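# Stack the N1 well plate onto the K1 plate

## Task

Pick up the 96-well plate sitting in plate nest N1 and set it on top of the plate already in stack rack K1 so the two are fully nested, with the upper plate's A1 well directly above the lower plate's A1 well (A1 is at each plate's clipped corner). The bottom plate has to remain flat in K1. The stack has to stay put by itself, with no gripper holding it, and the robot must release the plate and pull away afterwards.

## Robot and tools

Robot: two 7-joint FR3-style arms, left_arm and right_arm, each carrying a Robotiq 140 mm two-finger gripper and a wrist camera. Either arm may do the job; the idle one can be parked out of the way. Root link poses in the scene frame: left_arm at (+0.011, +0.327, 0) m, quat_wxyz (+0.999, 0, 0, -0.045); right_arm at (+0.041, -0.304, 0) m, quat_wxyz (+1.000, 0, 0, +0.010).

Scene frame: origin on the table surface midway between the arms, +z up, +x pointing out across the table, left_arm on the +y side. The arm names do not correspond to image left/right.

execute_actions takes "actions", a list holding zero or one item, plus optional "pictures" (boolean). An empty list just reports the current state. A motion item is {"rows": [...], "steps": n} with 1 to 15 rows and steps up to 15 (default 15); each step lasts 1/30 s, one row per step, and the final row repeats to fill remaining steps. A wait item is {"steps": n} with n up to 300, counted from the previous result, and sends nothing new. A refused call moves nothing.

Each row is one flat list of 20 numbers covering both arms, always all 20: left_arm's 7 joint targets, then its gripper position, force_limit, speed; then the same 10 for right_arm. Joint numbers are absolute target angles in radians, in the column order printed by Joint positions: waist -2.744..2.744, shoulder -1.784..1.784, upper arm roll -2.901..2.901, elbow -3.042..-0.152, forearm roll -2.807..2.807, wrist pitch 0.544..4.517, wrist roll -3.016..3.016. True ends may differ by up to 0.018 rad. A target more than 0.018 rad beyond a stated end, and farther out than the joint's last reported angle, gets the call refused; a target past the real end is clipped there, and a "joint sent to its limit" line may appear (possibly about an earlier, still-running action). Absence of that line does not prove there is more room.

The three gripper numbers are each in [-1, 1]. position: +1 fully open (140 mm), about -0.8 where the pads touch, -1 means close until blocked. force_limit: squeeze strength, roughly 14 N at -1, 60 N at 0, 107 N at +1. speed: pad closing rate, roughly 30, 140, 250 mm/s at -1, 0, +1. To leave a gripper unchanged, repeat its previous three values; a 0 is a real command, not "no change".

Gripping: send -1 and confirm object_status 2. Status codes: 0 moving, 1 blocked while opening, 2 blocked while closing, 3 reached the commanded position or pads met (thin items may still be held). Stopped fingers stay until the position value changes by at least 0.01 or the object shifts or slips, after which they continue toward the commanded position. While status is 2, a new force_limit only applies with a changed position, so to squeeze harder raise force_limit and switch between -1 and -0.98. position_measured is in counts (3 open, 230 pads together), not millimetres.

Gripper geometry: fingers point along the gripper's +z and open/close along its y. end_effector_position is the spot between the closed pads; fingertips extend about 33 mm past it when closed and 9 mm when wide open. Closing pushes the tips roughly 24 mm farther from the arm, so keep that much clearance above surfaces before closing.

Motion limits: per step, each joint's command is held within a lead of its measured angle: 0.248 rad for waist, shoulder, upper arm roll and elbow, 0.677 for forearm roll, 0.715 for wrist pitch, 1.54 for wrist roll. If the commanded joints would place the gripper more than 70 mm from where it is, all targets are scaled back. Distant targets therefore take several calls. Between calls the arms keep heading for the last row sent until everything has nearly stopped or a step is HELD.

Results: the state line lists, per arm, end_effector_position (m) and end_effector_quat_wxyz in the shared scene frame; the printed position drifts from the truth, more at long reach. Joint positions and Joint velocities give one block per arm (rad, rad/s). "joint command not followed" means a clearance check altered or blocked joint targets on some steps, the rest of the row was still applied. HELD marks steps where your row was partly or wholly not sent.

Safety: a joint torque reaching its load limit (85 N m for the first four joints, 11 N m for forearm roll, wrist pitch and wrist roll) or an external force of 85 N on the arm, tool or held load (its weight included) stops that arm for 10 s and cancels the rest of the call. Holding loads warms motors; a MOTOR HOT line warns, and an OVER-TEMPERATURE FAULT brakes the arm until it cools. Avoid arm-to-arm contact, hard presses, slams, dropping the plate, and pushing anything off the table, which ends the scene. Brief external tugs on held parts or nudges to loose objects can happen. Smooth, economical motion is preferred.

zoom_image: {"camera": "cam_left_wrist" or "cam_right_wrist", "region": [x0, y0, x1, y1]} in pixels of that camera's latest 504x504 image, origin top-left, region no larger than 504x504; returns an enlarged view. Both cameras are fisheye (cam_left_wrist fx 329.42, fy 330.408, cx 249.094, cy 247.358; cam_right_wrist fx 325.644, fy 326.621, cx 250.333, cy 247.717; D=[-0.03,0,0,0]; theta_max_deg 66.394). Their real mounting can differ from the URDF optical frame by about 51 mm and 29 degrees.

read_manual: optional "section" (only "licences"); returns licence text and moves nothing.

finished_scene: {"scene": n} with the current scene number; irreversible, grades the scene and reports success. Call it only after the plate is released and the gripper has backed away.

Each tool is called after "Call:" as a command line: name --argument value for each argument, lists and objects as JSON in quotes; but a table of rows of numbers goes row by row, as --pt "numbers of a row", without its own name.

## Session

Call:
execute_actions --actions '[]'

Scene clock: 0.00 s of 8400.00 s.
left_arm: end_effector_position=(+0.5640, +0.2628, +0.4204) position_measured=3 object_status=3 end_effector_quat_wxyz=(+0.005, +0.904, -0.428, +0.009) | right_arm: end_effector_position=(+0.4077, +0.0355, +0.2015) position_measured=3 object_status=3 end_effector_quat_wxyz=(+0.570, +0.753, +0.098, +0.314)
Joint positions: left_arm=[-0.004 -0.002 -0.012 -1.558 -0.015  1.568 -0.792] | right_arm=[ 1.27   0.615  0.025 -1.765 -0.954  1.24  -0.223]
Joint velocities: left_arm=[ 0.     0.    -0.    -0.001  0.    -0.     0.001] | right_arm=[ 0.002  0.001  0.    -0.001  0.001  0.001  0.   ]

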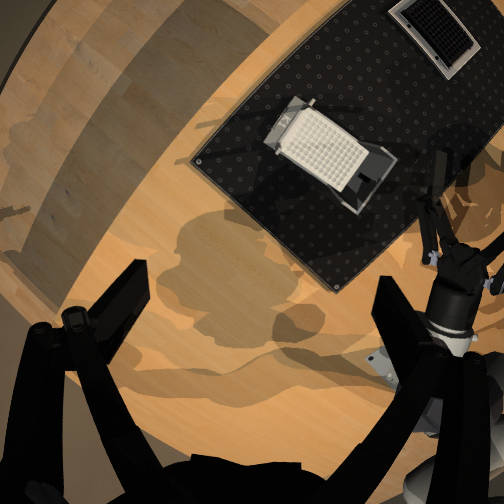

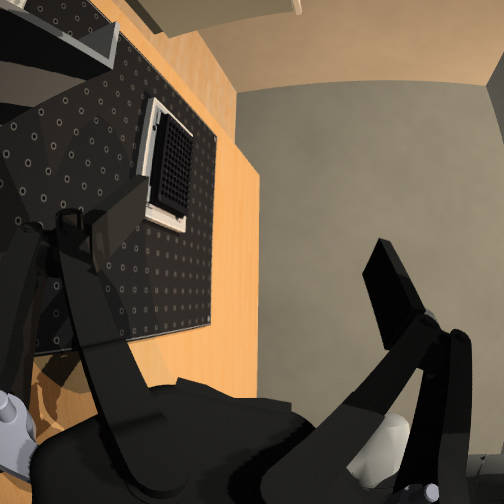

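Call:
zoom_image --camera "cam_left_wrist" --region '[255, 85, 405, 220]'

Call:
zoom_image --camera "cam_left_wrist" --region '[380, 0, 490, 90]'

Call:
zoom_image --camera "cam_right_wrist" --region '[120, 90, 220, 240]'

Region (255, 85, 405, 220) of cam_left_wrist's 504x504 image, scaled by 3.360, with more detail than that image has; it fills the top 454 rows of this view, and the rest is white.

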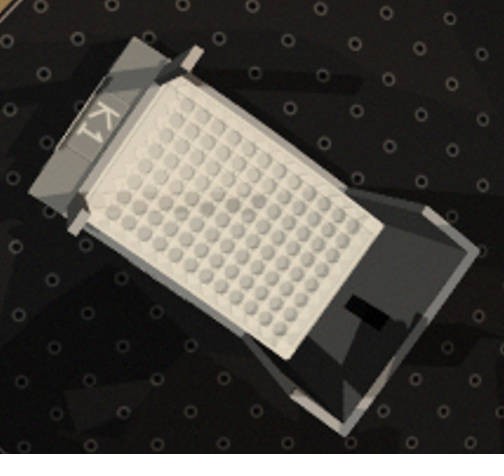

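Region (380, 0, 490, 90) of cam_left_wrist's 504x504 image, scaled by 4.582, with more detail than that image has; it fills the top 412 rows of this view, and the rest is white.

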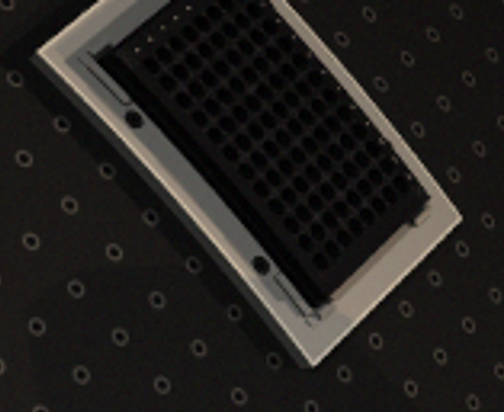

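Region (120, 90, 220, 240) of cam_right_wrist's 504x504 image, scaled by 3.360, with more detail than that image has.

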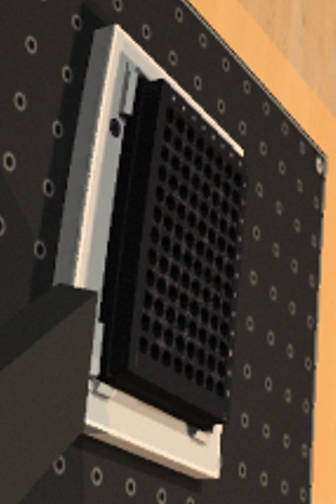

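Call:
execute_actions --actions '[{"rows":[[-0.004,-0.002,-0.012,-1.558,-0.015,1.568,-0.794,0.48,0,-0.6,1.267,0.613,0.025,-1.766,-0.951,1.241,-0.224,1,0,0],[-0.004,-0.002,-0.012,-1.558,-0.015,1.568,-0.801,0.48,0,-0.6,1.258,0.606,0.025,-1.768,-0.942,1.243,-0.227,1,0,0],[-0.004,-0.002,-0.012,-1.558,-0.015,1.568,-0.812,0.48,0,-0.6,1.244,0.595,0.025,-1.772,-0.928,1.247,-0.232,1,0,0],[-0.004,-0.002,-0.012,-1.558,-0.015,1.568,-0.828,0.48,0,-0.6,1.224,0.580,0.024,-1.777,-0.907,1.252,-0.239,1,0,0],[-0.004,-0.002,-0.012,-1.558,-0.015,1.568,-0.848,0.48,0,-0.6,1.198,0.561,0.024,-1.783,-0.881,1.259,-0.248,1,0,0],[-0.004,-0.002,-0.012,-1.558,-0.015,1.568,-0.872,0.48,0,-0.6,1.167,0.539,0.024,-1.791,-0.850,1.268,-0.259,1,0,0],[-0.004,-0.002,-0.012,-1.558,-0.015,1.568,-0.900,0.48,0,-0.6,1.131,0.513,0.023,-1.801,-0.814,1.278,-0.272,1,0,0],[-0.004,-0.002,-0.012,-1.558,-0.015,1.568,-0.932,0.48,0,-0.6,1.090,0.485,0.023,-1.811,-0.772,1.289,-0.286,1,0,0],[-0.004,-0.002,-0.012,-1.558,-0.015,1.568,-0.968,0.48,0,-0.6,1.044,0.455,0.022,-1.823,-0.726,1.301,-0.303,1,0,0],[-0.004,-0.002,-0.012,-1.558,-0.015,1.568,-1.007,0.48,0,-0.6,0.993,0.424,0.021,-1.836,-0.675,1.315,-0.320,1,0,0],[-0.004,-0.002,-0.012,-1.558,-0.015,1.568,-1.049,0.48,0,-0.6,0.939,0.391,0.021,-1.850,-0.620,1.329,-0.339,1,0,0],[-0.004,-0.002,-0.012,-1.558,-0.015,1.568,-1.094,0.48,0,-0.6,0.880,0.358,0.020,-1.865,-0.562,1.345,-0.360,1,0,0],[-0.004,-0.002,-0.012,-1.558,-0.015,1.568,-1.142,0.48,0,-0.6,0.819,0.325,0.019,-1.881,-0.499,1.362,-0.382,1,0,0],[-0.004,-0.002,-0.012,-1.558,-0.015,1.570,-1.192,0.48,0,-0.6,0.754,0.293,0.018,-1.897,-0.434,1.379,-0.404,1,0,0],[-0.004,-0.002,-0.012,-1.558,-0.015,1.573,-1.245,0.48,0,-0.6,0.687,0.262,0.017,-1.915,-0.366,1.397,-0.428,1,0,0]],"steps":15}]' --pictures false

Call:
execute_actions --actions '[{"rows":[[-0.006,0.000,-0.012,-1.558,-0.015,1.578,-1.299,0.48,0,-0.6,0.617,0.233,0.016,-1.933,-0.296,1.416,-0.452,1,0,0],[-0.011,0.004,-0.012,-1.556,-0.015,1.586,-1.354,0.48,0,-0.6,0.546,0.205,0.015,-1.951,-0.224,1.435,-0.478,1,0,0],[-0.020,0.012,-0.012,-1.554,-0.014,1.595,-1.411,0.48,0,-0.6,0.473,0.180,0.014,-1.970,-0.151,1.455,-0.503,1,0,0],[-0.032,0.023,-0.011,-1.550,-0.014,1.607,-1.468,0.48,0,-0.6,0.399,0.158,0.013,-1.988,-0.077,1.475,-0.529,1,0,0],[-0.047,0.036,-0.011,-1.546,-0.013,1.620,-1.526,0.48,0,-0.6,0.325,0.139,0.012,-2.008,-0.002,1.495,-0.555,1,0,0],[-0.065,0.053,-0.011,-1.541,-0.013,1.635,-1.583,0.48,0,-0.6,0.251,0.123,0.012,-2.027,0.073,1.515,-0.581,1,0,0],[-0.086,0.072,-0.010,-1.536,-0.012,1.652,-1.640,0.48,0,-0.6,0.177,0.110,0.011,-2.045,0.147,1.535,-0.607,1,0,0],[-0.110,0.093,-0.010,-1.529,-0.011,1.670,-1.697,0.48,0,-0.6,0.104,0.100,0.010,-2.064,0.220,1.555,-0.632,1,0,0],[-0.136,0.116,-0.010,-1.522,-0.010,1.689,-1.752,0.48,0,-0.6,0.033,0.093,0.009,-2.082,0.292,1.574,-0.658,1,0,0],[-0.164,0.142,-0.009,-1.514,-0.009,1.709,-1.806,0.48,0,-0.6,-0.037,0.089,0.008,-2.100,0.362,1.593,-0.682,1,0,0],[-0.194,0.168,-0.008,-1.506,-0.008,1.729,-1.859,0.48,0,-0.6,-0.104,0.088,0.007,-2.118,0.430,1.611,-0.706,1,0,0],[-0.225,0.196,-0.008,-1.498,-0.007,1.750,-1.909,0.48,0,-0.6,-0.169,0.089,0.006,-2.134,0.495,1.628,-0.728,1,0,0],[-0.257,0.225,-0.007,-1.489,-0.006,1.772,-1.957,0.48,0,-0.6,-0.230,0.093,0.005,-2.150,0.558,1.645,-0.750,1,0,0],[-0.291,0.255,-0.007,-1.480,-0.005,1.793,-2.002,0.48,0,-0.6,-0.289,0.098,0.004,-2.165,0.616,1.661,-0.771,1,0,0],[-0.324,0.285,-0.006,-1.471,-0.004,1.814,-2.044,0.48,0,-0.6,-0.343,0.104,0.004,-2.179,0.671,1.675,-0.790,1,0,0]],"steps":15}]' --pictures false

Call:
execute_actions --actions '[{"rows":[[-0.357,0.315,-0.005,-1.461,-0.002,1.834,-2.083,0.48,0,-0.6,-0.394,0.112,0.003,-2.192,0.722,1.689,-0.807,1,0,0],[-0.391,0.345,-0.005,-1.452,-0.001,1.854,-2.119,0.48,0,-0.6,-0.440,0.120,0.002,-2.204,0.768,1.701,-0.824,1,0,0],[-0.423,0.374,-0.004,-1.443,0.000,1.873,-2.151,0.48,0,-0.6,-0.481,0.128,0.002,-2.214,0.810,1.712,-0.838,1,0,0],[-0.454,0.402,-0.004,-1.435,0.001,1.891,-2.179,0.48,0,-0.6,-0.517,0.136,0.001,-2.224,0.846,1.722,-0.851,1,0,0],[-0.484,0.429,-0.003,-1.427,0.002,1.908,-2.203,0.48,0,-0.6,-0.548,0.144,0.001,-2.232,0.877,1.731,-0.862,1,0,0],[-0.512,0.454,-0.002,-1.419,0.003,1.923,-2.223,0.48,0,-0.6,-0.574,0.150,0.001,-2.238,0.903,1.738,-0.871,1,0,0],[-0.538,0.477,-0.002,-1.412,0.004,1.936,-2.239,0.48,0,-0.6,-0.594,0.156,0,-2.243,0.924,1.743,-0.878,1,0,0],[-0.562,0.498,-0.002,-1.405,0.005,1.948,-2.250,0.48,0,-0.6,-0.608,0.160,0,-2.247,0.938,1.747,-0.883,1,0,0],[-0.583,0.517,-0.001,-1.400,0.006,1.957,-2.257,0.48,0,-0.6,-0.617,0.162,0,-2.249,0.947,1.749,-0.886,1,0,0],[-0.601,0.534,-0.001,-1.395,0.006,1.965,-2.259,0.48,0,-0.6,-0.62,0.163,0,-2.25,0.95,1.75,-0.887,1,0,0],[-0.616,0.547,0,-1.391,0.007,1.971,-2.259,0.48,0,-0.6,-0.62,0.163,0,-2.25,0.95,1.75,-0.887,1,0,0],[-0.628,0.558,0,-1.387,0.007,1.974,-2.259,0.48,0,-0.6,-0.62,0.163,0,-2.25,0.95,1.75,-0.887,1,0,0],[-0.637,0.566,0,-1.385,0.008,1.975,-2.259,0.48,0,-0.6,-0.62,0.163,0,-2.25,0.95,1.75,-0.887,1,0,0],[-0.642,0.570,0,-1.383,0.008,1.975,-2.259,0.48,0,-0.6,-0.62,0.163,0,-2.25,0.95,1.75,-0.887,1,0,0],[-0.644,0.572,0,-1.383,0.008,1.975,-2.259,0.48,0,-0.6,-0.62,0.163,0,-2.25,0.95,1.75,-0.887,1,0,0]],"steps":15}]' --pictures false

Call:
execute_actions --actions '[{"steps":30}]'

Scene clock: 120.50 s of 8400.00 s.
left_arm: end_effector_position=(+0.5640, +0.2627, +0.4203) position_measured=58 object_status=0 end_effector_quat_wxyz=(+0.006, +0.939, -0.344, +0.008) | right_arm: end_effector_position=(+0.4182, -0.1230, +0.2089) position_measured=3 object_status=3 end_effector_quat_wxyz=(+0.486, +0.866, -0.114, +0.039)
Joint positions: left_arm=[-0.004 -0.002 -0.012 -1.558 -0.015  1.569 -0.974] | right_arm=[ 0.831  0.335  0.027 -1.874 -0.559  1.333 -0.304]
Joint velocities: left_arm=[ 0.001 -0.     0.001 -0.001  0.     0.01  -0.873] | right_arm=[-1.819 -0.971 -0.148 -0.435  1.621  0.364 -0.393]
Steps of this call (steps 1 to 90: nothing new was sent; then 117.00 s passed at rest; steps 91 to 105: all 15 steps of this action). Readings (joint positions | what the end effector reports):
91: left_arm=[-0.004 -0.002 -0.012 -1.558 -0.015 1.568 -0.792] | right_arm=[1.270 0.615 0.025 -1.765 -0.954 1.240 -0.223] | left_arm position_measured=3 object_status=0 | right_arm position_measured=3 object_status=3
92: left_arm=[-0.004 -0.002 -0.012 -1.558 -0.015 1.568 -0.793] | right_arm=[1.269 0.615 0.025 -1.765 -0.953 1.240 -0.223] | left_arm position_measured=6 object_status=0 | right_arm position_measured=3 object_status=3
94: left_arm=[-0.004 -0.002 -0.012 -1.558 -0.015 1.568 -0.796] | right_arm=[1.257 0.606 0.029 -1.770 -0.940 1.243 -0.224] | left_arm position_measured=14 object_status=0 | right_arm position_measured=3 object_status=3
98: left_arm=[-0.004 -0.002 -0.012 -1.558 -0.015 1.568 -0.825] | right_arm=[1.175 0.545 0.035 -1.794 -0.864 1.261 -0.237] | left_arm position_measured=30 object_status=0 | right_arm position_measured=3 object_status=3
105: the state above

Scene clock: 121.00 s of 8400.00 s.
left_arm: end_effector_position=(+0.6060, +0.1266, +0.3437) position_measured=68 object_status=3 end_effector_quat_wxyz=(+0.007, +0.988, -0.154, +0.007) | right_arm: end_effector_position=(+0.4267, -0.2355, +0.1860) position_measured=3 object_status=3 end_effector_quat_wxyz=(-0.080, +0.730, -0.572, -0.365)
Joint positions: left_arm=[-0.226  0.199 -0.003 -1.496 -0.01   1.711 -1.579] | right_arm=[-0.211  0.097  0.002 -2.137  0.458  1.593 -0.596]
Joint velocities: left_arm=[-0.742  0.704 -0.021  0.179  0.009  0.415 -1.01 ] | right_arm=[-1.744  0.084 -0.1   -0.463  1.784  0.491 -0.622]
Steps of this call (steps 1 to 15: all 15 steps of this action). Readings (joint positions | what the end effector reports):
1: left_arm=[-0.004 -0.002 -0.012 -1.558 -0.015 1.570 -1.006] | right_arm=[0.766 0.303 0.024 -1.890 -0.500 1.347 -0.318] | left_arm position_measured=62 object_status=0 | right_arm position_measured=3 object_status=3
2: left_arm=[-0.005 -0.002 -0.012 -1.557 -0.015 1.572 -1.040] | right_arm=[0.699 0.272 0.022 -1.906 -0.438 1.362 -0.334] | left_arm position_measured=66 object_status=0 | right_arm position_measured=3 object_status=3
4: left_arm=[-0.012 0.004 -0.010 -1.554 -0.015 1.580 -1.115] | right_arm=[0.558 0.216 0.017 -1.940 -0.306 1.394 -0.368] | left_arm position_measured=68 object_status=0 | right_arm position_measured=3 object_status=3
8: left_arm=[-0.060 0.045 -0.005 -1.538 -0.014 1.614 -1.287] | right_arm=[0.266 0.132 0.010 -2.014 -0.024 1.466 -0.445] | left_arm position_measured=68 object_status=0 | right_arm position_measured=3 object_status=3
15: the state above

Scene clock: 121.50 s of 8400.00 s.
left_arm: end_effector_position=(+0.5509, -0.1220, +0.1815) position_measured=68 object_status=3 end_effector_quat_wxyz=(-0.006, +0.991, -0.136, -0.010) | right_arm: end_effector_position=(+0.5148, -0.3400, +0.1767) position_measured=3 object_status=3 end_effector_quat_wxyz=(+0.369, -0.521, +0.698, +0.324)
Joint positions: left_arm=[-0.602  0.539 -0.001 -1.396  0.001  1.913 -1.993] | right_arm=[-0.619  0.164 -0.006 -2.247  0.929  1.737 -0.817]
Joint velocities: left_arm=[-0.633  0.55  -0.075  0.103  0.024  0.367 -0.856] | right_arm=[-0.006 -0.     0.039 -0.002  0.14   0.06  -0.212]
Steps of this call (steps 1 to 15: all 15 steps of this action). Readings (joint positions | what the end effector reports):
1: left_arm=[-0.251 0.223 -0.003 -1.489 -0.010 1.724 -1.612] | right_arm=[-0.269 0.100 0.000 -2.153 0.518 1.610 -0.617] | left_arm position_measured=68 object_status=3 | right_arm position_measured=3 object_status=3
2: left_arm=[-0.277 0.246 -0.003 -1.483 -0.009 1.738 -1.643] | right_arm=[-0.324 0.106 -0.001 -2.167 0.576 1.626 -0.637] | left_arm position_measured=68 object_status=3 | right_arm position_measured=3 object_status=3
4: left_arm=[-0.328 0.293 -0.002 -1.469 -0.008 1.765 -1.702] | right_arm=[-0.421 0.119 -0.004 -2.192 0.679 1.655 -0.676] | left_arm position_measured=68 object_status=3 | right_arm position_measured=3 object_status=3
8: left_arm=[-0.429 0.385 -0.001 -1.442 -0.005 1.818 -1.806] | right_arm=[-0.560 0.149 -0.008 -2.230 0.833 1.702 -0.744] | left_arm position_measured=68 object_status=3 | right_arm position_measured=3 object_status=3
15: the state above

Scene clock: 122.50 s of 8400.00 s.
left_arm: end_effector_position=(+0.5463, -0.1555, +0.1693) position_measured=68 object_status=3 end_effector_quat_wxyz=(+0.004, +0.999, -0.033, +0.008) | right_arm: end_effector_position=(+0.5203, -0.3392, +0.1779) position_measured=3 object_status=3 end_effector_quat_wxyz=(+0.384, -0.539, +0.684, +0.308)
Joint positions: left_arm=[-0.644  0.572 -0.    -1.384  0.005  1.972 -2.242] | right_arm=[-0.619  0.164 -0.002 -2.248  0.946  1.746 -0.879]
Joint velocities: left_arm=[ 0.001  0.001  0.    -0.001  0.001  0.001 -0.033] | right_arm=[-0.    -0.     0.001  0.     0.     0.    -0.009]
Steps of this call (steps 1 to 30: the robot went on to your last target). Readings (joint positions | what the end effector reports):
1: left_arm=[-0.621 0.555 -0.004 -1.394 0.002 1.923 -2.019] | right_arm=[-0.619 0.164 -0.005 -2.247 0.933 1.739 -0.824] | left_arm position_measured=68 object_status=3 | right_arm position_measured=3 object_status=3
2: left_arm=[-0.635 0.567 -0.007 -1.394 0.002 1.932 -2.043] | right_arm=[-0.619 0.164 -0.004 -2.247 0.937 1.740 -0.830] | left_arm position_measured=68 object_status=3 | right_arm position_measured=3 object_status=3
4: left_arm=[-0.651 0.579 -0.011 -1.393 0.002 1.944 -2.084] | right_arm=[-0.619 0.164 -0.002 -2.247 0.941 1.742 -0.840] | left_arm position_measured=68 object_status=3 | right_arm position_measured=3 object_status=3
8: left_arm=[-0.652 0.578 -0.007 -1.388 0.004 1.959 -2.144] | right_arm=[-0.619 0.164 -0.002 -2.247 0.944 1.744 -0.855] | left_arm position_measured=68 object_status=3 | right_arm position_measured=3 object_status=3
30: the state above

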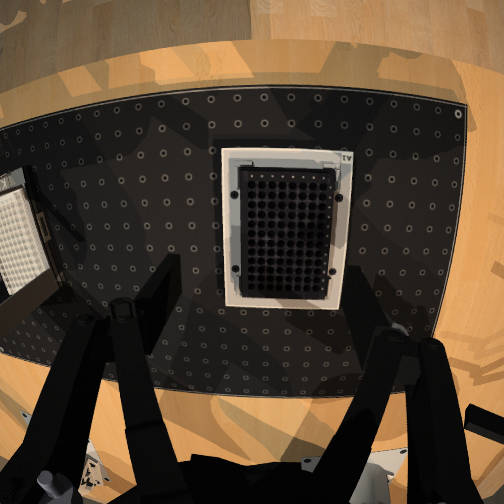

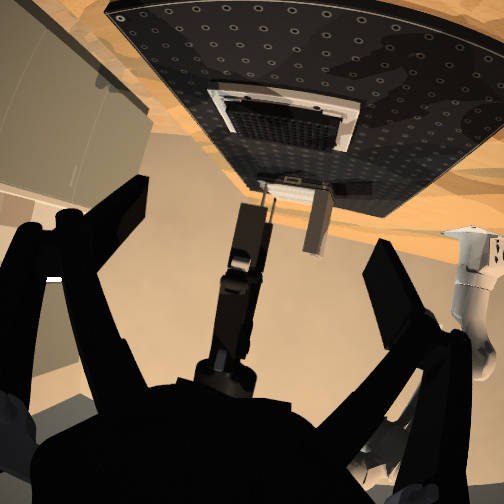

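Call:
execute_actions --actions '[]'

Scene clock: 158.10 s of 8400.00 s.
left_arm: end_effector_position=(+0.5464, -0.1556, +0.1693) position_measured=68 object_status=3 end_effector_quat_wxyz=(+0.004, +1.000, -0.028, +0.008) | right_arm: end_effector_position=(+0.5203, -0.3391, +0.1779) position_measured=3 object_status=3 end_effector_quat_wxyz=(+0.385, -0.539, +0.683, +0.308)
Joint positions: left_arm=[-0.644  0.572 -0.    -1.384  0.005  1.972 -2.252] | right_arm=[-0.619  0.164 -0.002 -2.248  0.946  1.746 -0.881]
Joint velocities: left_arm=[ 0.002  0.     0.001  0.001 -0.001  0.     0.   ] | right_arm=[-0.001 -0.     0.001  0.001  0.001  0.     0.002]
Steps of this call (steps 1 to 15: the robot went on to your last target; steps 16 to 90: nothing new was sent; then 32.60 s passed at rest). Readings (joint positions | what the end effector reports):
1: left_arm=[-0.644 0.572 -0.000 -1.384 0.005 1.972 -2.243] | right_arm=[-0.619 0.164 -0.002 -2.248 0.946 1.746 -0.879] | left_arm position_measured=68 object_status=3 | right_arm position_measured=3 object_status=3
2: left_arm=[-0.644 0.572 -0.000 -1.384 0.005 1.972 -2.244] | right_arm=[-0.619 0.164 -0.002 -2.248 0.946 1.746 -0.879] | left_arm position_measured=68 object_status=3 | right_arm position_measured=3 object_status=3
4: left_arm=[-0.644 0.572 -0.000 -1.384 0.005 1.972 -2.245] | right_arm=[-0.619 0.164 -0.002 -2.248 0.946 1.746 -0.880] | left_arm position_measured=68 object_status=3 | right_arm position_measured=3 object_status=3
8: left_arm=[-0.644 0.572 -0.000 -1.384 0.005 1.972 -2.248] | right_arm=[-0.619 0.164 -0.002 -2.248 0.946 1.746 -0.880] | left_arm position_measured=68 object_status=3 | right_arm position_measured=3 object_status=3
90: the state above
All arms were judged still, so your last target was given up. Only a new action makes them travel on or press farther. Fingers that are still opening or closing keep moving.

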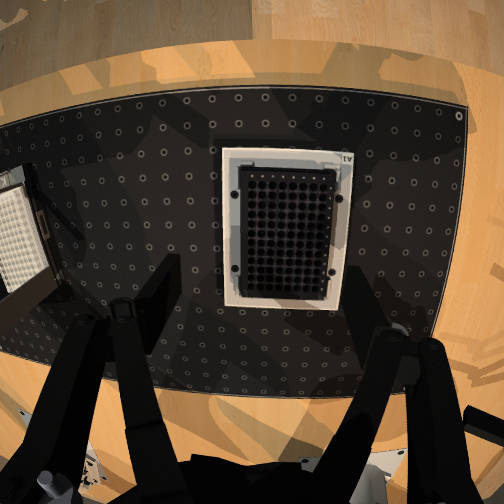

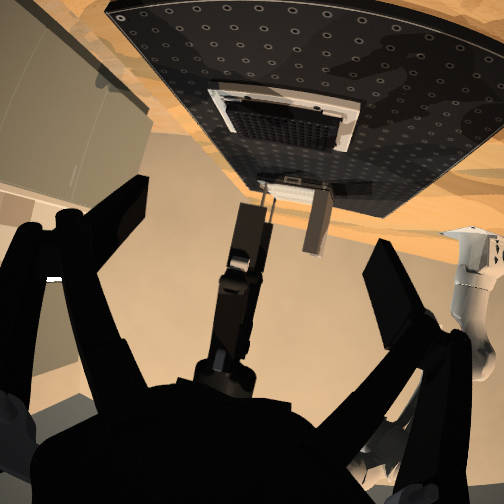

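Call:
zoom_image --camera "cam_left_wrist" --region '[160, 140, 370, 320]'

Region (160, 140, 370, 320) of cam_left_wrist's 504x504 image, scaled by 2.400, with more detail than that image has; it fills the top 432 rows of this view, and the rest is white.

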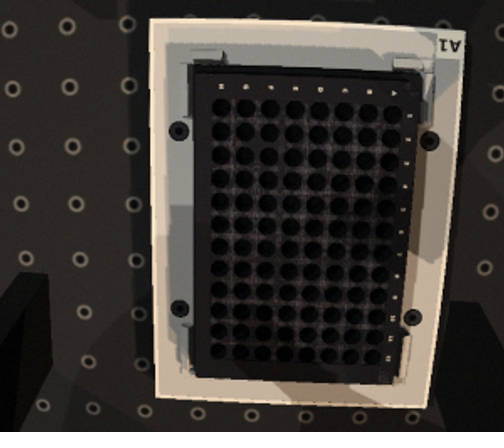

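Call:
execute_actions --actions '[{"rows":[ [-0.6443,0.5728,0,-1.3834,0.008,1.9797,-2.265,0.48,0,-0.6,-0.62,0.163,0,-2.25,0.95,1.75,-0.887,1,0,0], [-0.6452,0.5751,0,-1.3847,0.008,1.9854,-2.270,0.48,0,-0.6,-0.62,0.163,0,-2.25,0.95,1.75,-0.887,1,0,0], [-0.6466,0.5789,0,-1.3868,0.008,1.9931,-2.275,0.48,0,-0.6,-0.62,0.163,0,-2.25,0.95,1.75,-0.887,1,0,0], [-0.6485,0.5840,0,-1.3897,0.008,2.0023,-2.280,0.48,0,-0.6,-0.62,0.163,0,-2.25,0.95,1.75,-0.887,1,0,0], [-0.6509,0.5901,0,-1.3931,0.008,2.0128,-2.285,0.48,0,-0.6,-0.62,0.163,0,-2.25,0.95,1.75,-0.887,1,0,0], [-0.6535,0.5970,0,-1.3969,0.008,2.0240,-2.290,0.48,0,-0.6,-0.62,0.163,0,-2.25,0.95,1.75,-0.887,1,0,0], [-0.6563,0.6044,0,-1.4010,0.008,2.0354,-2.295,0.48,0,-0.6,-0.62,0.163,0,-2.25,0.95,1.75,-0.887,1,0,0], [-0.6592,0.6120,0,-1.4053,0.008,2.0466,-2.300,0.48,0,-0.6,-0.62,0.163,0,-2.25,0.95,1.75,-0.887,1,0,0], [-0.6620,0.6194,0,-1.4094,0.008,2.0571,-2.305,0.48,0,-0.6,-0.62,0.163,0,-2.25,0.95,1.75,-0.887,1,0,0], [-0.6646,0.6263,0,-1.4132,0.008,2.0663,-2.310,0.48,0,-0.6,-0.62,0.163,0,-2.25,0.95,1.75,-0.887,1,0,0], [-0.6670,0.6324,0,-1.4166,0.008,2.0740,-2.312,0.48,0,-0.6,-0.62,0.163,0,-2.25,0.95,1.75,-0.887,1,0,0], [-0.6689,0.6375,0,-1.4195,0.008,2.0797,-2.312,0.48,0,-0.6,-0.62,0.163,0,-2.25,0.95,1.75,-0.887,1,0,0], [-0.6703,0.6413,0,-1.4216,0.008,2.0832,-2.311,0.48,0,-0.6,-0.62,0.163,0,-2.25,0.95,1.75,-0.887,1,0,0], [-0.6712,0.6436,0,-1.4229,0.008,2.0844,-2.310,0.48,0,-0.6,-0.62,0.163,0,-2.25,0.95,1.75,-0.887,1,0,0], [-0.6715,0.6444,0,-1.4233,0.008,2.0844,-2.310,0.48,0,-0.6,-0.62,0.163,0,-2.25,0.95,1.75,-0.887,1,0,0] ]}]' --pictures false

Call:
execute_actions --actions '[{"steps":20}]'

Call:
zoom_image --camera "cam_left_wrist" --region '[150, 140, 380, 350]'

Scene clock: 222.27 s of 8400.00 s.
left_arm: end_effector_position=(+0.5345, -0.1681, +0.1111) position_measured=68 object_status=3 end_effector_quat_wxyz=(-0.002, +1.000, -0.023, +0.001) | right_arm: end_effector_position=(+0.5203, -0.3391, +0.1779) position_measured=3 object_status=3 end_effector_quat_wxyz=(+0.385, -0.539, +0.683, +0.308)
Joint positions: left_arm=[-0.668  0.64   0.    -1.419  0.005  2.058 -2.286] | right_arm=[-0.619  0.164 -0.002 -2.248  0.946  1.746 -0.881]
Joint velocities: left_arm=[-0.048  0.151 -0.002 -0.081 -0.     0.129 -0.056] | right_arm=[ 0.    -0.001  0.001  0.     0.001 -0.     0.   ]
Steps of this call (steps 1 to 90: nothing new was sent; then 60.67 s passed at rest; steps 91 to 105: all 15 steps of this action). Readings (joint positions | what the end effector reports):
91: left_arm=[-0.644 0.572 -0.000 -1.384 0.005 1.973 -2.252] | right_arm=[-0.619 0.164 -0.002 -2.248 0.946 1.746 -0.881] | left_arm position_measured=68 object_status=3 | right_arm position_measured=3 object_status=3
92: left_arm=[-0.644 0.572 -0.000 -1.384 0.005 1.974 -2.253] | right_arm=[-0.619 0.164 -0.002 -2.248 0.946 1.746 -0.881] | left_arm position_measured=68 object_status=3 | right_arm position_measured=3 object_status=3
94: left_arm=[-0.644 0.574 -0.000 -1.384 0.005 1.981 -2.256] | right_arm=[-0.619 0.164 -0.002 -2.248 0.946 1.746 -0.881] | left_arm position_measured=68 object_status=3 | right_arm position_measured=3 object_status=3
98: left_arm=[-0.650 0.590 0.000 -1.392 0.005 2.007 -2.267] | right_arm=[-0.619 0.164 -0.002 -2.248 0.946 1.746 -0.881] | left_arm position_measured=68 object_status=3 | right_arm position_measured=3 object_status=3
105: the state above

Scene clock: 222.93 s of 8400.00 s.
left_arm: end_effector_position=(+0.5362, -0.1724, +0.1072) position_measured=68 object_status=3 end_effector_quat_wxyz=(+0.002, +1.000, -0.017, +0.006) | right_arm: end_effector_position=(+0.5203, -0.3391, +0.1779) position_measured=3 object_status=3 end_effector_quat_wxyz=(+0.385, -0.539, +0.683, +0.308)
Joint positions: left_arm=[-0.671  0.645 -0.    -1.424  0.005  2.081 -2.301] | right_arm=[-0.619  0.164 -0.002 -2.248  0.946  1.746 -0.881]
Joint velocities: left_arm=[ 0.    -0.001  0.001 -0.001  0.001  0.002 -0.005] | right_arm=[ 0.001 -0.     0.001 -0.    -0.001  0.    -0.001]
Steps of this call (steps 1 to 20: the robot went on to your last target). Readings (joint positions | what the end effector reports):
1: left_arm=[-0.670 0.644 -0.000 -1.422 0.005 2.062 -2.288] | right_arm=[-0.619 0.164 -0.002 -2.248 0.946 1.746 -0.881] | left_arm position_measured=68 object_status=3 | right_arm position_measured=3 object_status=3
2: left_arm=[-0.670 0.647 -0.000 -1.423 0.005 2.065 -2.289] | right_arm=[-0.619 0.164 -0.002 -2.248 0.946 1.746 -0.881] | left_arm position_measured=68 object_status=3 | right_arm position_measured=3 object_status=3
4: left_arm=[-0.671 0.649 -0.000 -1.424 0.005 2.070 -2.292] | right_arm=[-0.619 0.164 -0.002 -2.248 0.946 1.746 -0.881] | left_arm position_measured=68 object_status=3 | right_arm position_measured=3 object_status=3
8: left_arm=[-0.671 0.646 -0.000 -1.424 0.005 2.076 -2.296] | right_arm=[-0.619 0.164 -0.002 -2.248 0.946 1.746 -0.881] | left_arm position_measured=68 object_status=3 | right_arm position_measured=3 object_status=3
20: the state above

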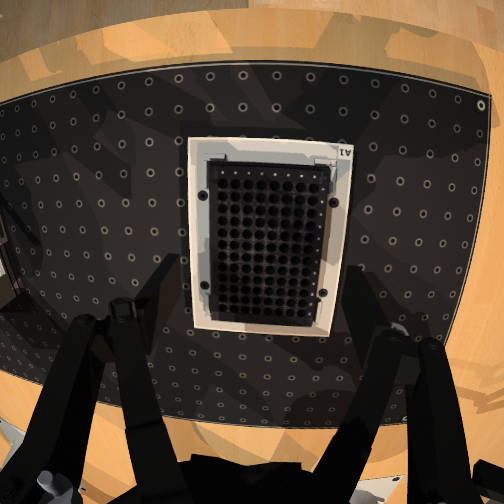

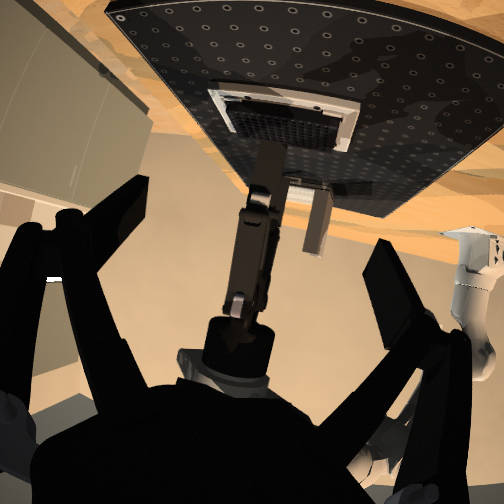

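Region (150, 140, 380, 350) of cam_left_wrist's 504x504 image, scaled by 2.191, with more detail than that image has; it fills the top 460 rows of this view, and the rest is white.

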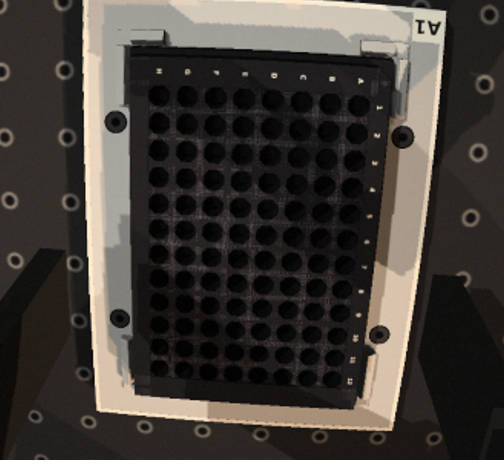

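Call:
execute_actions --actions '[{"rows":[ [-0.6710,0.6446,0,-1.4234,0.008,2.0892,-2.311,0.48,0,-0.6,-0.62,0.163,0,-2.25,0.95,1.75,-0.887,1,0,0], [-0.6706,0.6453,0,-1.4236,0.008,2.0918,-2.312,0.48,0,-0.6,-0.62,0.163,0,-2.25,0.95,1.75,-0.887,1,0,0], [-0.6702,0.6463,0,-1.4241,0.008,2.0949,-2.312,0.48,0,-0.6,-0.62,0.163,0,-2.25,0.95,1.75,-0.887,1,0,0], [-0.6698,0.6478,0,-1.4246,0.008,2.0984,-2.312,0.48,0,-0.6,-0.62,0.163,0,-2.25,0.95,1.75,-0.887,1,0,0], [-0.6694,0.6496,0,-1.4254,0.008,2.1023,-2.312,0.48,0,-0.6,-0.62,0.163,0,-2.25,0.95,1.75,-0.887,1,0,0], [-0.6690,0.6518,0,-1.4262,0.008,2.1065,-2.312,0.48,0,-0.6,-0.62,0.163,0,-2.25,0.95,1.75,-0.887,1,0,0], [-0.6687,0.6543,0,-1.4272,0.008,2.1109,-2.312,0.48,0,-0.6,-0.62,0.163,0,-2.25,0.95,1.75,-0.887,1,0,0], [-0.6684,0.6571,0,-1.4283,0.008,2.1155,-2.312,0.48,0,-0.6,-0.62,0.163,0,-2.25,0.95,1.75,-0.887,1,0,0], [-0.6681,0.6600,0,-1.4294,0.008,2.1202,-2.312,0.48,0,-0.6,-0.62,0.163,0,-2.25,0.95,1.75,-0.887,1,0,0], [-0.6678,0.6632,0,-1.4307,0.008,2.1249,-2.312,0.48,0,-0.6,-0.62,0.163,0,-2.25,0.95,1.75,-0.887,1,0,0], [-0.6676,0.6664,0,-1.4320,0.008,2.1295,-2.312,0.48,0,-0.6,-0.62,0.163,0,-2.25,0.95,1.75,-0.887,1,0,0], [-0.6675,0.6697,0,-1.4333,0.008,2.1339,-2.312,0.48,0,-0.6,-0.62,0.163,0,-2.25,0.95,1.75,-0.887,1,0,0], [-0.6675,0.6730,0,-1.4345,0.008,2.1381,-2.312,0.48,0,-0.6,-0.62,0.163,0,-2.25,0.95,1.75,-0.887,1,0,0], [-0.6675,0.6762,0,-1.4358,0.008,2.1420,-2.312,0.48,0,-0.6,-0.62,0.163,0,-2.25,0.95,1.75,-0.887,1,0,0], [-0.6675,0.6794,0,-1.4371,0.008,2.1455,-2.312,0.48,0,-0.6,-0.62,0.163,0,-2.25,0.95,1.75,-0.887,1,0,0] ]}]' --pictures false

Call:
execute_actions --actions '[{"rows":[ [-0.6675,0.6824,0,-1.4382,0.008,2.1486,-2.312,0.48,0,-0.6,-0.62,0.163,0,-2.25,0.95,1.75,-0.887,1,0,0], [-0.6675,0.6851,0,-1.4393,0.008,2.1512,-2.312,0.48,0,-0.6,-0.62,0.163,0,-2.25,0.95,1.75,-0.887,1,0,0], [-0.6675,0.6876,0,-1.4403,0.008,2.1533,-2.312,0.48,0,-0.6,-0.62,0.163,0,-2.25,0.95,1.75,-0.887,1,0,0], [-0.6675,0.6898,0,-1.4411,0.008,2.1548,-2.312,0.48,0,-0.6,-0.62,0.163,0,-2.25,0.95,1.75,-0.887,1,0,0], [-0.6675,0.6916,0,-1.4419,0.008,2.1557,-2.312,0.48,0,-0.6,-0.62,0.163,0,-2.25,0.95,1.75,-0.887,1,0,0], [-0.6675,0.6931,0,-1.4424,0.008,2.156,-2.312,0.48,0,-0.6,-0.62,0.163,0,-2.25,0.95,1.75,-0.887,1,0,0], [-0.6675,0.6941,0,-1.4429,0.008,2.156,-2.312,0.48,0,-0.6,-0.62,0.163,0,-2.25,0.95,1.75,-0.887,1,0,0], [-0.6675,0.6948,0,-1.4431,0.008,2.156,-2.312,0.48,0,-0.6,-0.62,0.163,0,-2.25,0.95,1.75,-0.887,1,0,0], [-0.6675,0.6950,0,-1.4432,0.008,2.156,-2.312,0.48,0,-0.6,-0.62,0.163,0,-2.25,0.95,1.75,-0.887,1,0,0] ],"steps":15}]' --pictures false

Call:
execute_actions --actions '[{"steps":10}]'

Call:
zoom_image --camera "cam_left_wrist" --region '[150, 150, 380, 370]'

Call:
zoom_image --camera "cam_right_wrist" --region '[200, 70, 370, 180]'

Scene clock: 314.33 s of 8400.00 s.
left_arm: end_effector_position=(+0.5402, -0.1749, +0.0898) position_measured=68 object_status=3 end_effector_quat_wxyz=(+0.006, +1.000, -0.015, +0.010) | right_arm: end_effector_position=(+0.5203, -0.3391, +0.1779) position_measured=3 object_status=3 end_effector_quat_wxyz=(+0.385, -0.539, +0.683, +0.308)
Joint positions: left_arm=[-0.669  0.67  -0.    -1.432  0.005  2.125 -2.304] | right_arm=[-0.619  0.164 -0.002 -2.248  0.946  1.746 -0.881]
Joint velocities: left_arm=[ 0.004  0.107  0.002 -0.043 -0.001  0.111 -0.001] | right_arm=[-0.001  0.     0.    -0.001  0.     0.     0.001]
Steps of this call (steps 1 to 15: the robot went on to your last target; steps 16 to 90: nothing new was sent; then 87.90 s passed at rest; steps 91 to 105: all 15 steps of this action). Readings (joint positions | what the end effector reports):
91: left_arm=[-0.671 0.645 -0.000 -1.424 0.005 2.082 -2.303] | right_arm=[-0.619 0.164 -0.002 -2.248 0.946 1.746 -0.881] | left_arm position_measured=68 object_status=3 | right_arm position_measured=3 object_status=3
92: left_arm=[-0.671 0.645 -0.000 -1.424 0.005 2.083 -2.303] | right_arm=[-0.619 0.164 -0.002 -2.248 0.946 1.746 -0.881] | left_arm position_measured=68 object_status=3 | right_arm position_measured=3 object_status=3
94: left_arm=[-0.671 0.645 -0.000 -1.424 0.005 2.087 -2.303] | right_arm=[-0.619 0.164 -0.002 -2.248 0.946 1.746 -0.881] | left_arm position_measured=68 object_status=3 | right_arm position_measured=3 object_status=3
98: left_arm=[-0.671 0.649 -0.000 -1.424 0.005 2.098 -2.304] | right_arm=[-0.619 0.164 -0.002 -2.248 0.946 1.746 -0.881] | left_arm position_measured=68 object_status=3 | right_arm position_measured=3 object_status=3
105: the state above

Scene clock: 314.83 s of 8400.00 s.
left_arm: end_effector_position=(+0.5385, -0.1731, +0.0692) position_measured=68 object_status=3 end_effector_quat_wxyz=(+0.003, +1.000, -0.014, +0.007) | right_arm: end_effector_position=(+0.5203, -0.3391, +0.1779) position_measured=3 object_status=3 end_effector_quat_wxyz=(+0.385, -0.539, +0.683, +0.308)
Joint positions: left_arm=[-0.669  0.695 -0.    -1.442  0.005  2.151 -2.305] | right_arm=[-0.619  0.164 -0.002 -2.248  0.946  1.746 -0.881]
Joint velocities: left_arm=[ 0.     0.001 -0.003  0.001 -0.001  0.012  0.001] | right_arm=[ 0.001 -0.001  0.001 -0.001  0.001  0.     0.001]
Steps of this call (steps 1 to 15: all 15 steps of this action). Readings (joint positions | what the end effector reports):
1: left_arm=[-0.669 0.673 -0.000 -1.433 0.005 2.128 -2.304] | right_arm=[-0.619 0.164 -0.002 -2.248 0.946 1.746 -0.881] | left_arm position_measured=68 object_status=3 | right_arm position_measured=3 object_status=3
2: left_arm=[-0.669 0.677 -0.000 -1.435 0.005 2.132 -2.304] | right_arm=[-0.619 0.164 -0.002 -2.248 0.946 1.746 -0.881] | left_arm position_measured=68 object_status=3 | right_arm position_measured=3 object_status=3
4: left_arm=[-0.669 0.683 -0.000 -1.437 0.005 2.138 -2.304] | right_arm=[-0.619 0.164 -0.002 -2.248 0.946 1.746 -0.881] | left_arm position_measured=68 object_status=3 | right_arm position_measured=3 object_status=3
8: left_arm=[-0.669 0.692 -0.000 -1.441 0.005 2.146 -2.305] | right_arm=[-0.619 0.164 -0.002 -2.248 0.946 1.746 -0.881] | left_arm position_measured=68 object_status=3 | right_arm position_measured=3 object_status=3
15: the state above

Scene clock: 315.17 s of 8400.00 s.
left_arm: end_effector_position=(+0.5389, -0.1735, +0.0694) position_measured=68 object_status=3 end_effector_quat_wxyz=(+0.004, +1.000, -0.014, +0.007) | right_arm: end_effector_position=(+0.5203, -0.3391, +0.1779) position_measured=3 object_status=3 end_effector_quat_wxyz=(+0.385, -0.539, +0.683, +0.308)
Joint positions: left_arm=[-0.669  0.695 -0.    -1.442  0.005  2.153 -2.305] | right_arm=[-0.619  0.164 -0.002 -2.248  0.946  1.746 -0.881]
Joint velocities: left_arm=[-0.001  0.001 -0.001  0.     0.     0.001 -0.002] | right_arm=[-0.     0.001  0.     0.001  0.     0.001 -0.   ]
Steps of this call (steps 1 to 10: the robot went on to your last target). Readings (joint positions | what the end effector reports):
1: left_arm=[-0.669 0.695 -0.000 -1.442 0.005 2.152 -2.305] | right_arm=[-0.619 0.164 -0.002 -2.248 0.946 1.746 -0.881] | left_arm position_measured=68 object_status=3 | right_arm position_measured=3 object_status=3
2: left_arm=[-0.669 0.695 -0.000 -1.442 0.005 2.152 -2.305] | right_arm=[-0.619 0.164 -0.002 -2.248 0.946 1.746 -0.881] | left_arm position_measured=68 object_status=3 | right_arm position_measured=3 object_status=3
4: left_arm=[-0.669 0.695 -0.000 -1.442 0.005 2.152 -2.305] | right_arm=[-0.619 0.164 -0.002 -2.248 0.946 1.746 -0.881] | left_arm position_measured=68 object_status=3 | right_arm position_measured=3 object_status=3
8: left_arm=[-0.669 0.695 -0.000 -1.442 0.005 2.153 -2.305] | right_arm=[-0.619 0.164 -0.002 -2.248 0.946 1.746 -0.881] | left_arm position_measured=68 object_status=3 | right_arm position_measured=3 object_status=3
10: the state above

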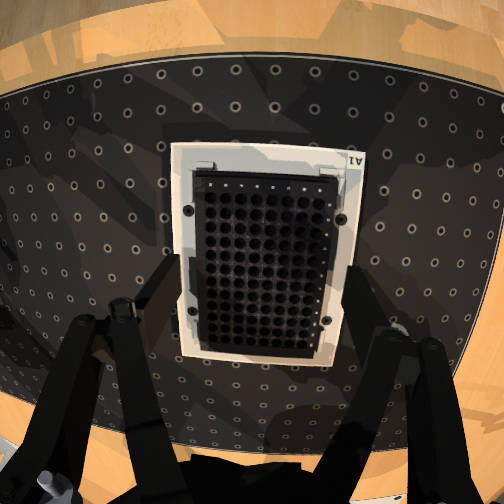

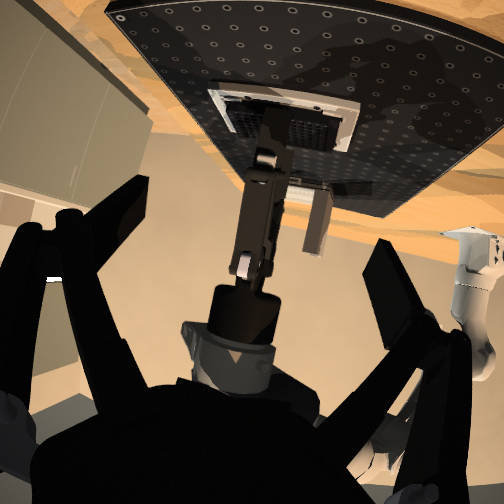

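Region (150, 150, 380, 370) of cam_left_wrist's 504x504 image, scaled by 2.191, with more detail than that image has; it fills the top 482 rows of this view, and the rest is white.

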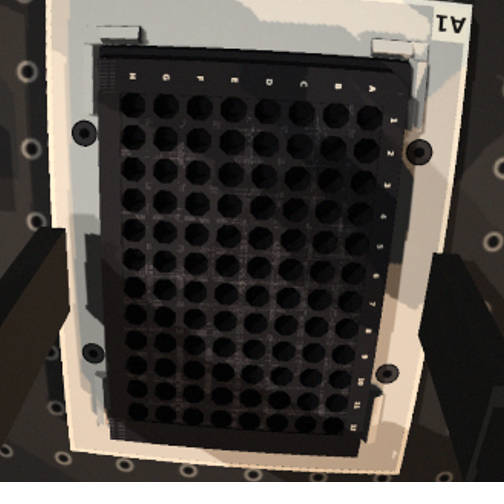

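Region (200, 70, 370, 180) of cam_right_wrist's 504x504 image, scaled by 2.965, with more detail than that image has; it fills the top 326 rows of this view, and the rest is white.

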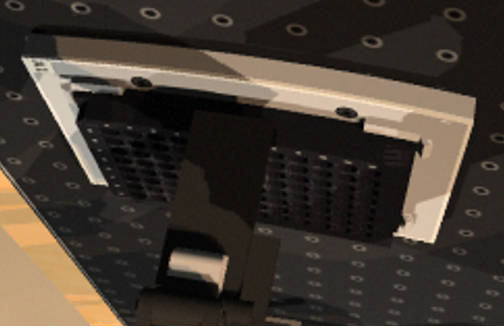

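Call:
execute_actions --actions '[{"rows":[ [-0.6673,0.6956,0,-1.4438,0.008,2.1572,-2.313,0.48,0,-0.6,-0.62,0.163,0,-2.25,0.95,1.75,-0.887,1,0,0], [-0.6672,0.6960,0,-1.4445,0.008,2.1582,-2.314,0.48,0,-0.6,-0.62,0.163,0,-2.25,0.95,1.75,-0.887,1,0,0], [-0.6671,0.6962,0,-1.4452,0.008,2.1592,-2.315,0.48,0,-0.6,-0.62,0.163,0,-2.25,0.95,1.75,-0.887,1,0,0], [-0.6669,0.6964,0,-1.4460,0.008,2.1602,-2.316,0.48,0,-0.6,-0.62,0.163,0,-2.25,0.95,1.75,-0.887,1,0,0], [-0.6668,0.6965,0,-1.4468,0.008,2.1612,-2.316,0.48,0,-0.6,-0.62,0.163,0,-2.25,0.95,1.75,-0.887,1,0,0], [-0.6667,0.6967,0,-1.4476,0.008,2.1622,-2.316,0.48,0,-0.6,-0.62,0.163,0,-2.25,0.95,1.75,-0.887,1,0,0], [-0.6665,0.6968,0,-1.4484,0.008,2.1630,-2.316,0.48,0,-0.6,-0.62,0.163,0,-2.25,0.95,1.75,-0.887,1,0,0], [-0.6664,0.6969,0,-1.4490,0.008,2.1635,-2.316,0.33,0,-0.6,-0.62,0.163,0,-2.25,0.95,1.75,-0.887,1,0,0], [-0.6663,0.6970,0,-1.4495,0.008,2.1635,-2.315,0.33,0,-0.6,-0.62,0.163,0,-2.25,0.95,1.75,-0.887,1,0,0], [-0.6663,0.6971,0,-1.4497,0.008,2.1635,-2.315,0.33,0,-0.6,-0.62,0.163,0,-2.25,0.95,1.75,-0.887,1,0,0] ],"steps":15}]' --pictures false

Call:
execute_actions --actions '[{"steps":10}]'

Call:
zoom_image --camera "cam_left_wrist" --region '[165, 220, 365, 330]'

Call:
zoom_image --camera "cam_right_wrist" --region '[230, 80, 330, 140]'

Scene clock: 359.47 s of 8400.00 s.
left_arm: end_effector_position=(+0.5389, -0.1724, +0.0667) position_measured=87 object_status=0 end_effector_quat_wxyz=(+0.004, +1.000, -0.013, +0.007) | right_arm: end_effector_position=(+0.5203, -0.3390, +0.1779) position_measured=3 object_status=3 end_effector_quat_wxyz=(+0.385, -0.539, +0.683, +0.308)
Joint positions: left_arm=[-0.668  0.696 -0.    -1.448  0.005  2.16  -2.307] | right_arm=[-0.619  0.164 -0.002 -2.248  0.946  1.747 -0.881]
Joint velocities: left_arm=[ 0.001  0.002 -0.    -0.001  0.     0.005 -0.002] | right_arm=[-0.001  0.001  0.001  0.001 -0.001  0.001 -0.   ]
Steps of this call (steps 1 to 15: the robot went on to your last target; steps 16 to 90: nothing new was sent; then 40.80 s passed at rest; steps 91 to 105: all 15 steps of this action). Readings (joint positions | what the end effector reports):
91: left_arm=[-0.669 0.695 -0.000 -1.442 0.005 2.153 -2.305] | right_arm=[-0.619 0.164 -0.002 -2.248 0.946 1.747 -0.881] | left_arm position_measured=68 object_status=3 | right_arm position_measured=3 object_status=3
92: left_arm=[-0.669 0.695 -0.000 -1.442 0.005 2.154 -2.305] | right_arm=[-0.619 0.164 -0.002 -2.248 0.946 1.747 -0.881] | left_arm position_measured=68 object_status=3 | right_arm position_measured=3 object_status=3
94: left_arm=[-0.669 0.695 -0.000 -1.443 0.005 2.155 -2.306] | right_arm=[-0.619 0.164 -0.002 -2.248 0.946 1.747 -0.881] | left_arm position_measured=68 object_status=3 | right_arm position_measured=3 object_status=3
98: left_arm=[-0.669 0.695 -0.000 -1.445 0.005 2.158 -2.307] | right_arm=[-0.619 0.164 -0.002 -2.248 0.946 1.747 -0.881] | left_arm position_measured=68 object_status=0 | right_arm position_measured=3 object_status=3
105: the state above

Scene clock: 359.80 s of 8400.00 s.
left_arm: end_effector_position=(+0.5391, -0.1726, +0.0667) position_measured=87 object_status=3 end_effector_quat_wxyz=(+0.004, +1.000, -0.012, +0.008) | right_arm: end_effector_position=(+0.5203, -0.3390, +0.1779) position_measured=3 object_status=3 end_effector_quat_wxyz=(+0.385, -0.539, +0.683, +0.308)
Joint positions: left_arm=[-0.668  0.696 -0.    -1.448  0.005  2.161 -2.308] | right_arm=[-0.619  0.164 -0.002 -2.248  0.946  1.747 -0.881]
Joint velocities: left_arm=[-0.001  0.     0.001 -0.001  0.     0.    -0.001] | right_arm=[-0.001 -0.     0.001 -0.001 -0.002 -0.     0.001]
Steps of this call (steps 1 to 10: the robot went on to your last target). Readings (joint positions | what the end effector reports):
1: left_arm=[-0.668 0.696 -0.000 -1.448 0.005 2.160 -2.307] | right_arm=[-0.619 0.164 -0.002 -2.248 0.946 1.747 -0.881] | left_arm position_measured=87 object_status=0 | right_arm position_measured=3 object_status=3
2: left_arm=[-0.668 0.696 -0.000 -1.448 0.005 2.160 -2.307] | right_arm=[-0.619 0.164 -0.002 -2.248 0.946 1.747 -0.881] | left_arm position_measured=87 object_status=0 | right_arm position_measured=3 object_status=3
4: left_arm=[-0.668 0.696 -0.000 -1.448 0.005 2.160 -2.307] | right_arm=[-0.619 0.164 -0.002 -2.248 0.946 1.747 -0.881] | left_arm position_measured=87 object_status=3 | right_arm position_measured=3 object_status=3
8: left_arm=[-0.668 0.696 -0.000 -1.448 0.005 2.161 -2.308] | right_arm=[-0.619 0.164 -0.002 -2.248 0.946 1.747 -0.881] | left_arm position_measured=87 object_status=3 | right_arm position_measured=3 object_status=3
10: the state above

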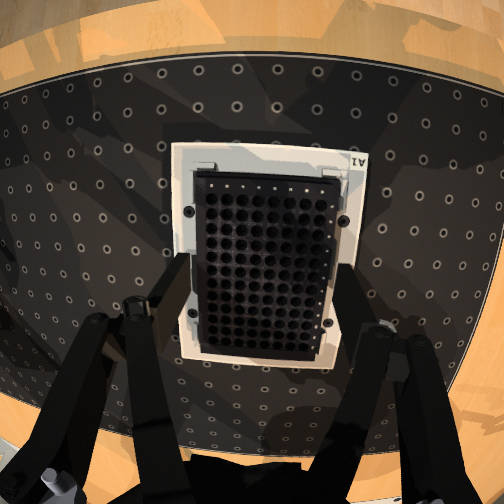

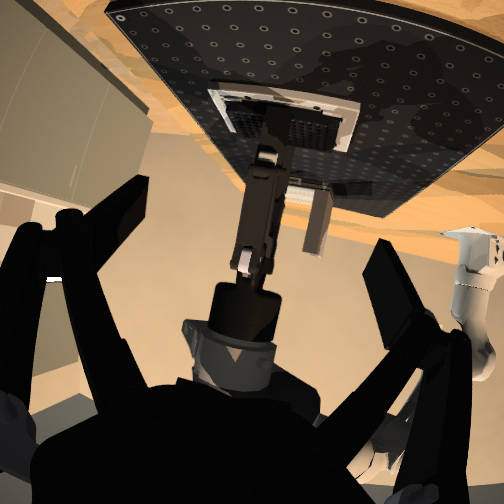

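Region (165, 220, 365, 330) of cam_left_wrist's 504x504 image, scaled by 2.520, with more detail than that image has; it fills the top 277 rows of this view, and the rest is white.

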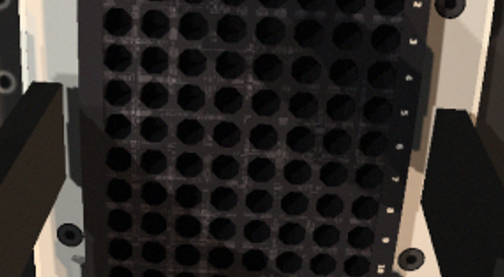

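Region (230, 80, 330, 140) of cam_right_wrist's 504x504 image, scaled by 5.040, with more detail than that image has; it fills the top 302 rows of this view, and the rest is white.

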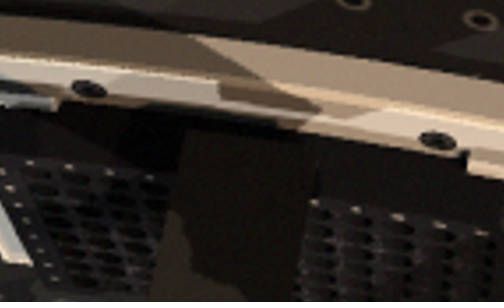

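Call:
execute_actions --actions '[{"rows":[ [-0.6663,0.6971,0,-1.4497,0.008,2.1635,-2.315,-1,0,-0.6,-0.62,0.163,0,-2.25,0.95,1.75,-0.887,1,0,0] ],"steps":15}]'

Call:
zoom_image --camera "cam_right_wrist" --region '[230, 80, 330, 140]'

Scene clock: 366.63 s of 8400.00 s.
left_arm: end_effector_position=(+0.5394, -0.1727, +0.0673) position_measured=111 object_status=2 end_effector_quat_wxyz=(+0.005, +1.000, -0.012, +0.008) | right_arm: end_effector_position=(+0.5203, -0.3390, +0.1779) position_measured=3 object_status=3 end_effector_quat_wxyz=(+0.385, -0.539, +0.683, +0.308)
Joint positions: left_arm=[-0.668  0.695 -0.    -1.448  0.005  2.161 -2.308] | right_arm=[-0.619  0.164 -0.002 -2.248  0.946  1.747 -0.881]
Joint velocities: left_arm=[-0.     0.    -0.001 -0.     0.     0.001  0.   ] | right_arm=[ 0.001  0.     0.002 -0.001 -0.001 -0.     0.001]
Steps of this call (steps 1 to 15: the robot went on to your last target; steps 16 to 90: nothing new was sent; then 3.33 s passed at rest; steps 91 to 105: all 15 steps of this action). Readings (joint positions | what the end effector reports):
91: left_arm=[-0.668 0.696 -0.000 -1.448 0.005 2.161 -2.308] | right_arm=[-0.619 0.164 -0.002 -2.248 0.946 1.747 -0.881] | left_arm position_measured=87 object_status=0 | right_arm position_measured=3 object_status=3
92: left_arm=[-0.668 0.696 -0.000 -1.448 0.005 2.161 -2.308] | right_arm=[-0.619 0.164 -0.002 -2.248 0.946 1.747 -0.881] | left_arm position_measured=90 object_status=0 | right_arm position_measured=3 object_status=3
94: left_arm=[-0.668 0.696 -0.000 -1.448 0.005 2.161 -2.308] | right_arm=[-0.619 0.164 -0.002 -2.248 0.946 1.747 -0.881] | left_arm position_measured=98 object_status=0 | right_arm position_measured=3 object_status=3
98: left_arm=[-0.668 0.695 -0.000 -1.448 0.005 2.161 -2.308] | right_arm=[-0.619 0.164 -0.002 -2.248 0.946 1.747 -0.881] | left_arm position_measured=111 object_status=0 | right_arm position_measured=3 object_status=3
105: the state above

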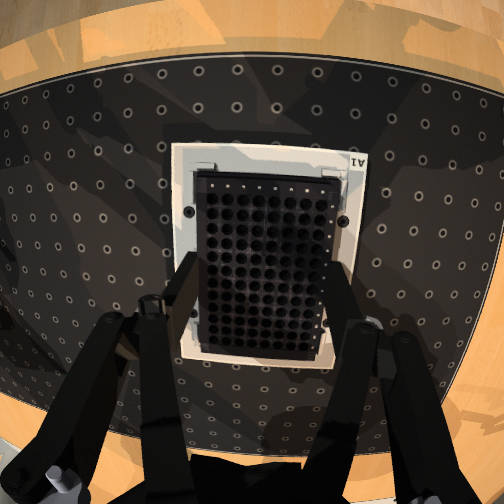

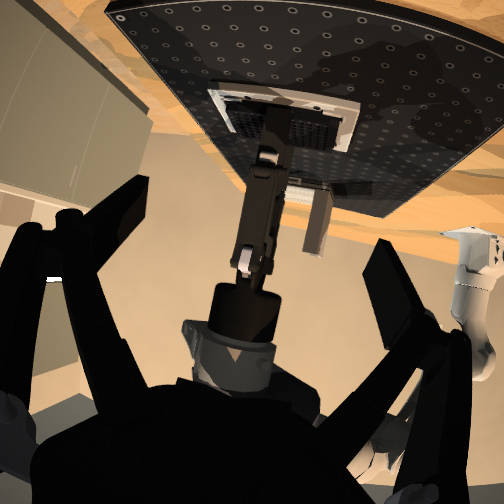

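Region (230, 80, 330, 140) of cam_right_wrist's 504x504 image, scaled by 5.040, with more detail than that image has; it fills the top 302 rows of this view, and the rest is white.

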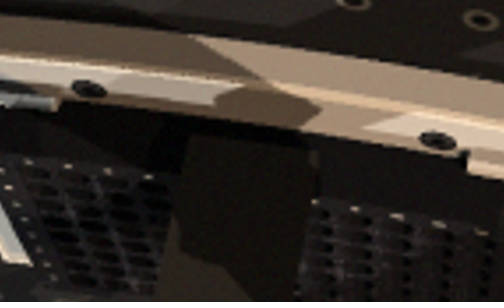

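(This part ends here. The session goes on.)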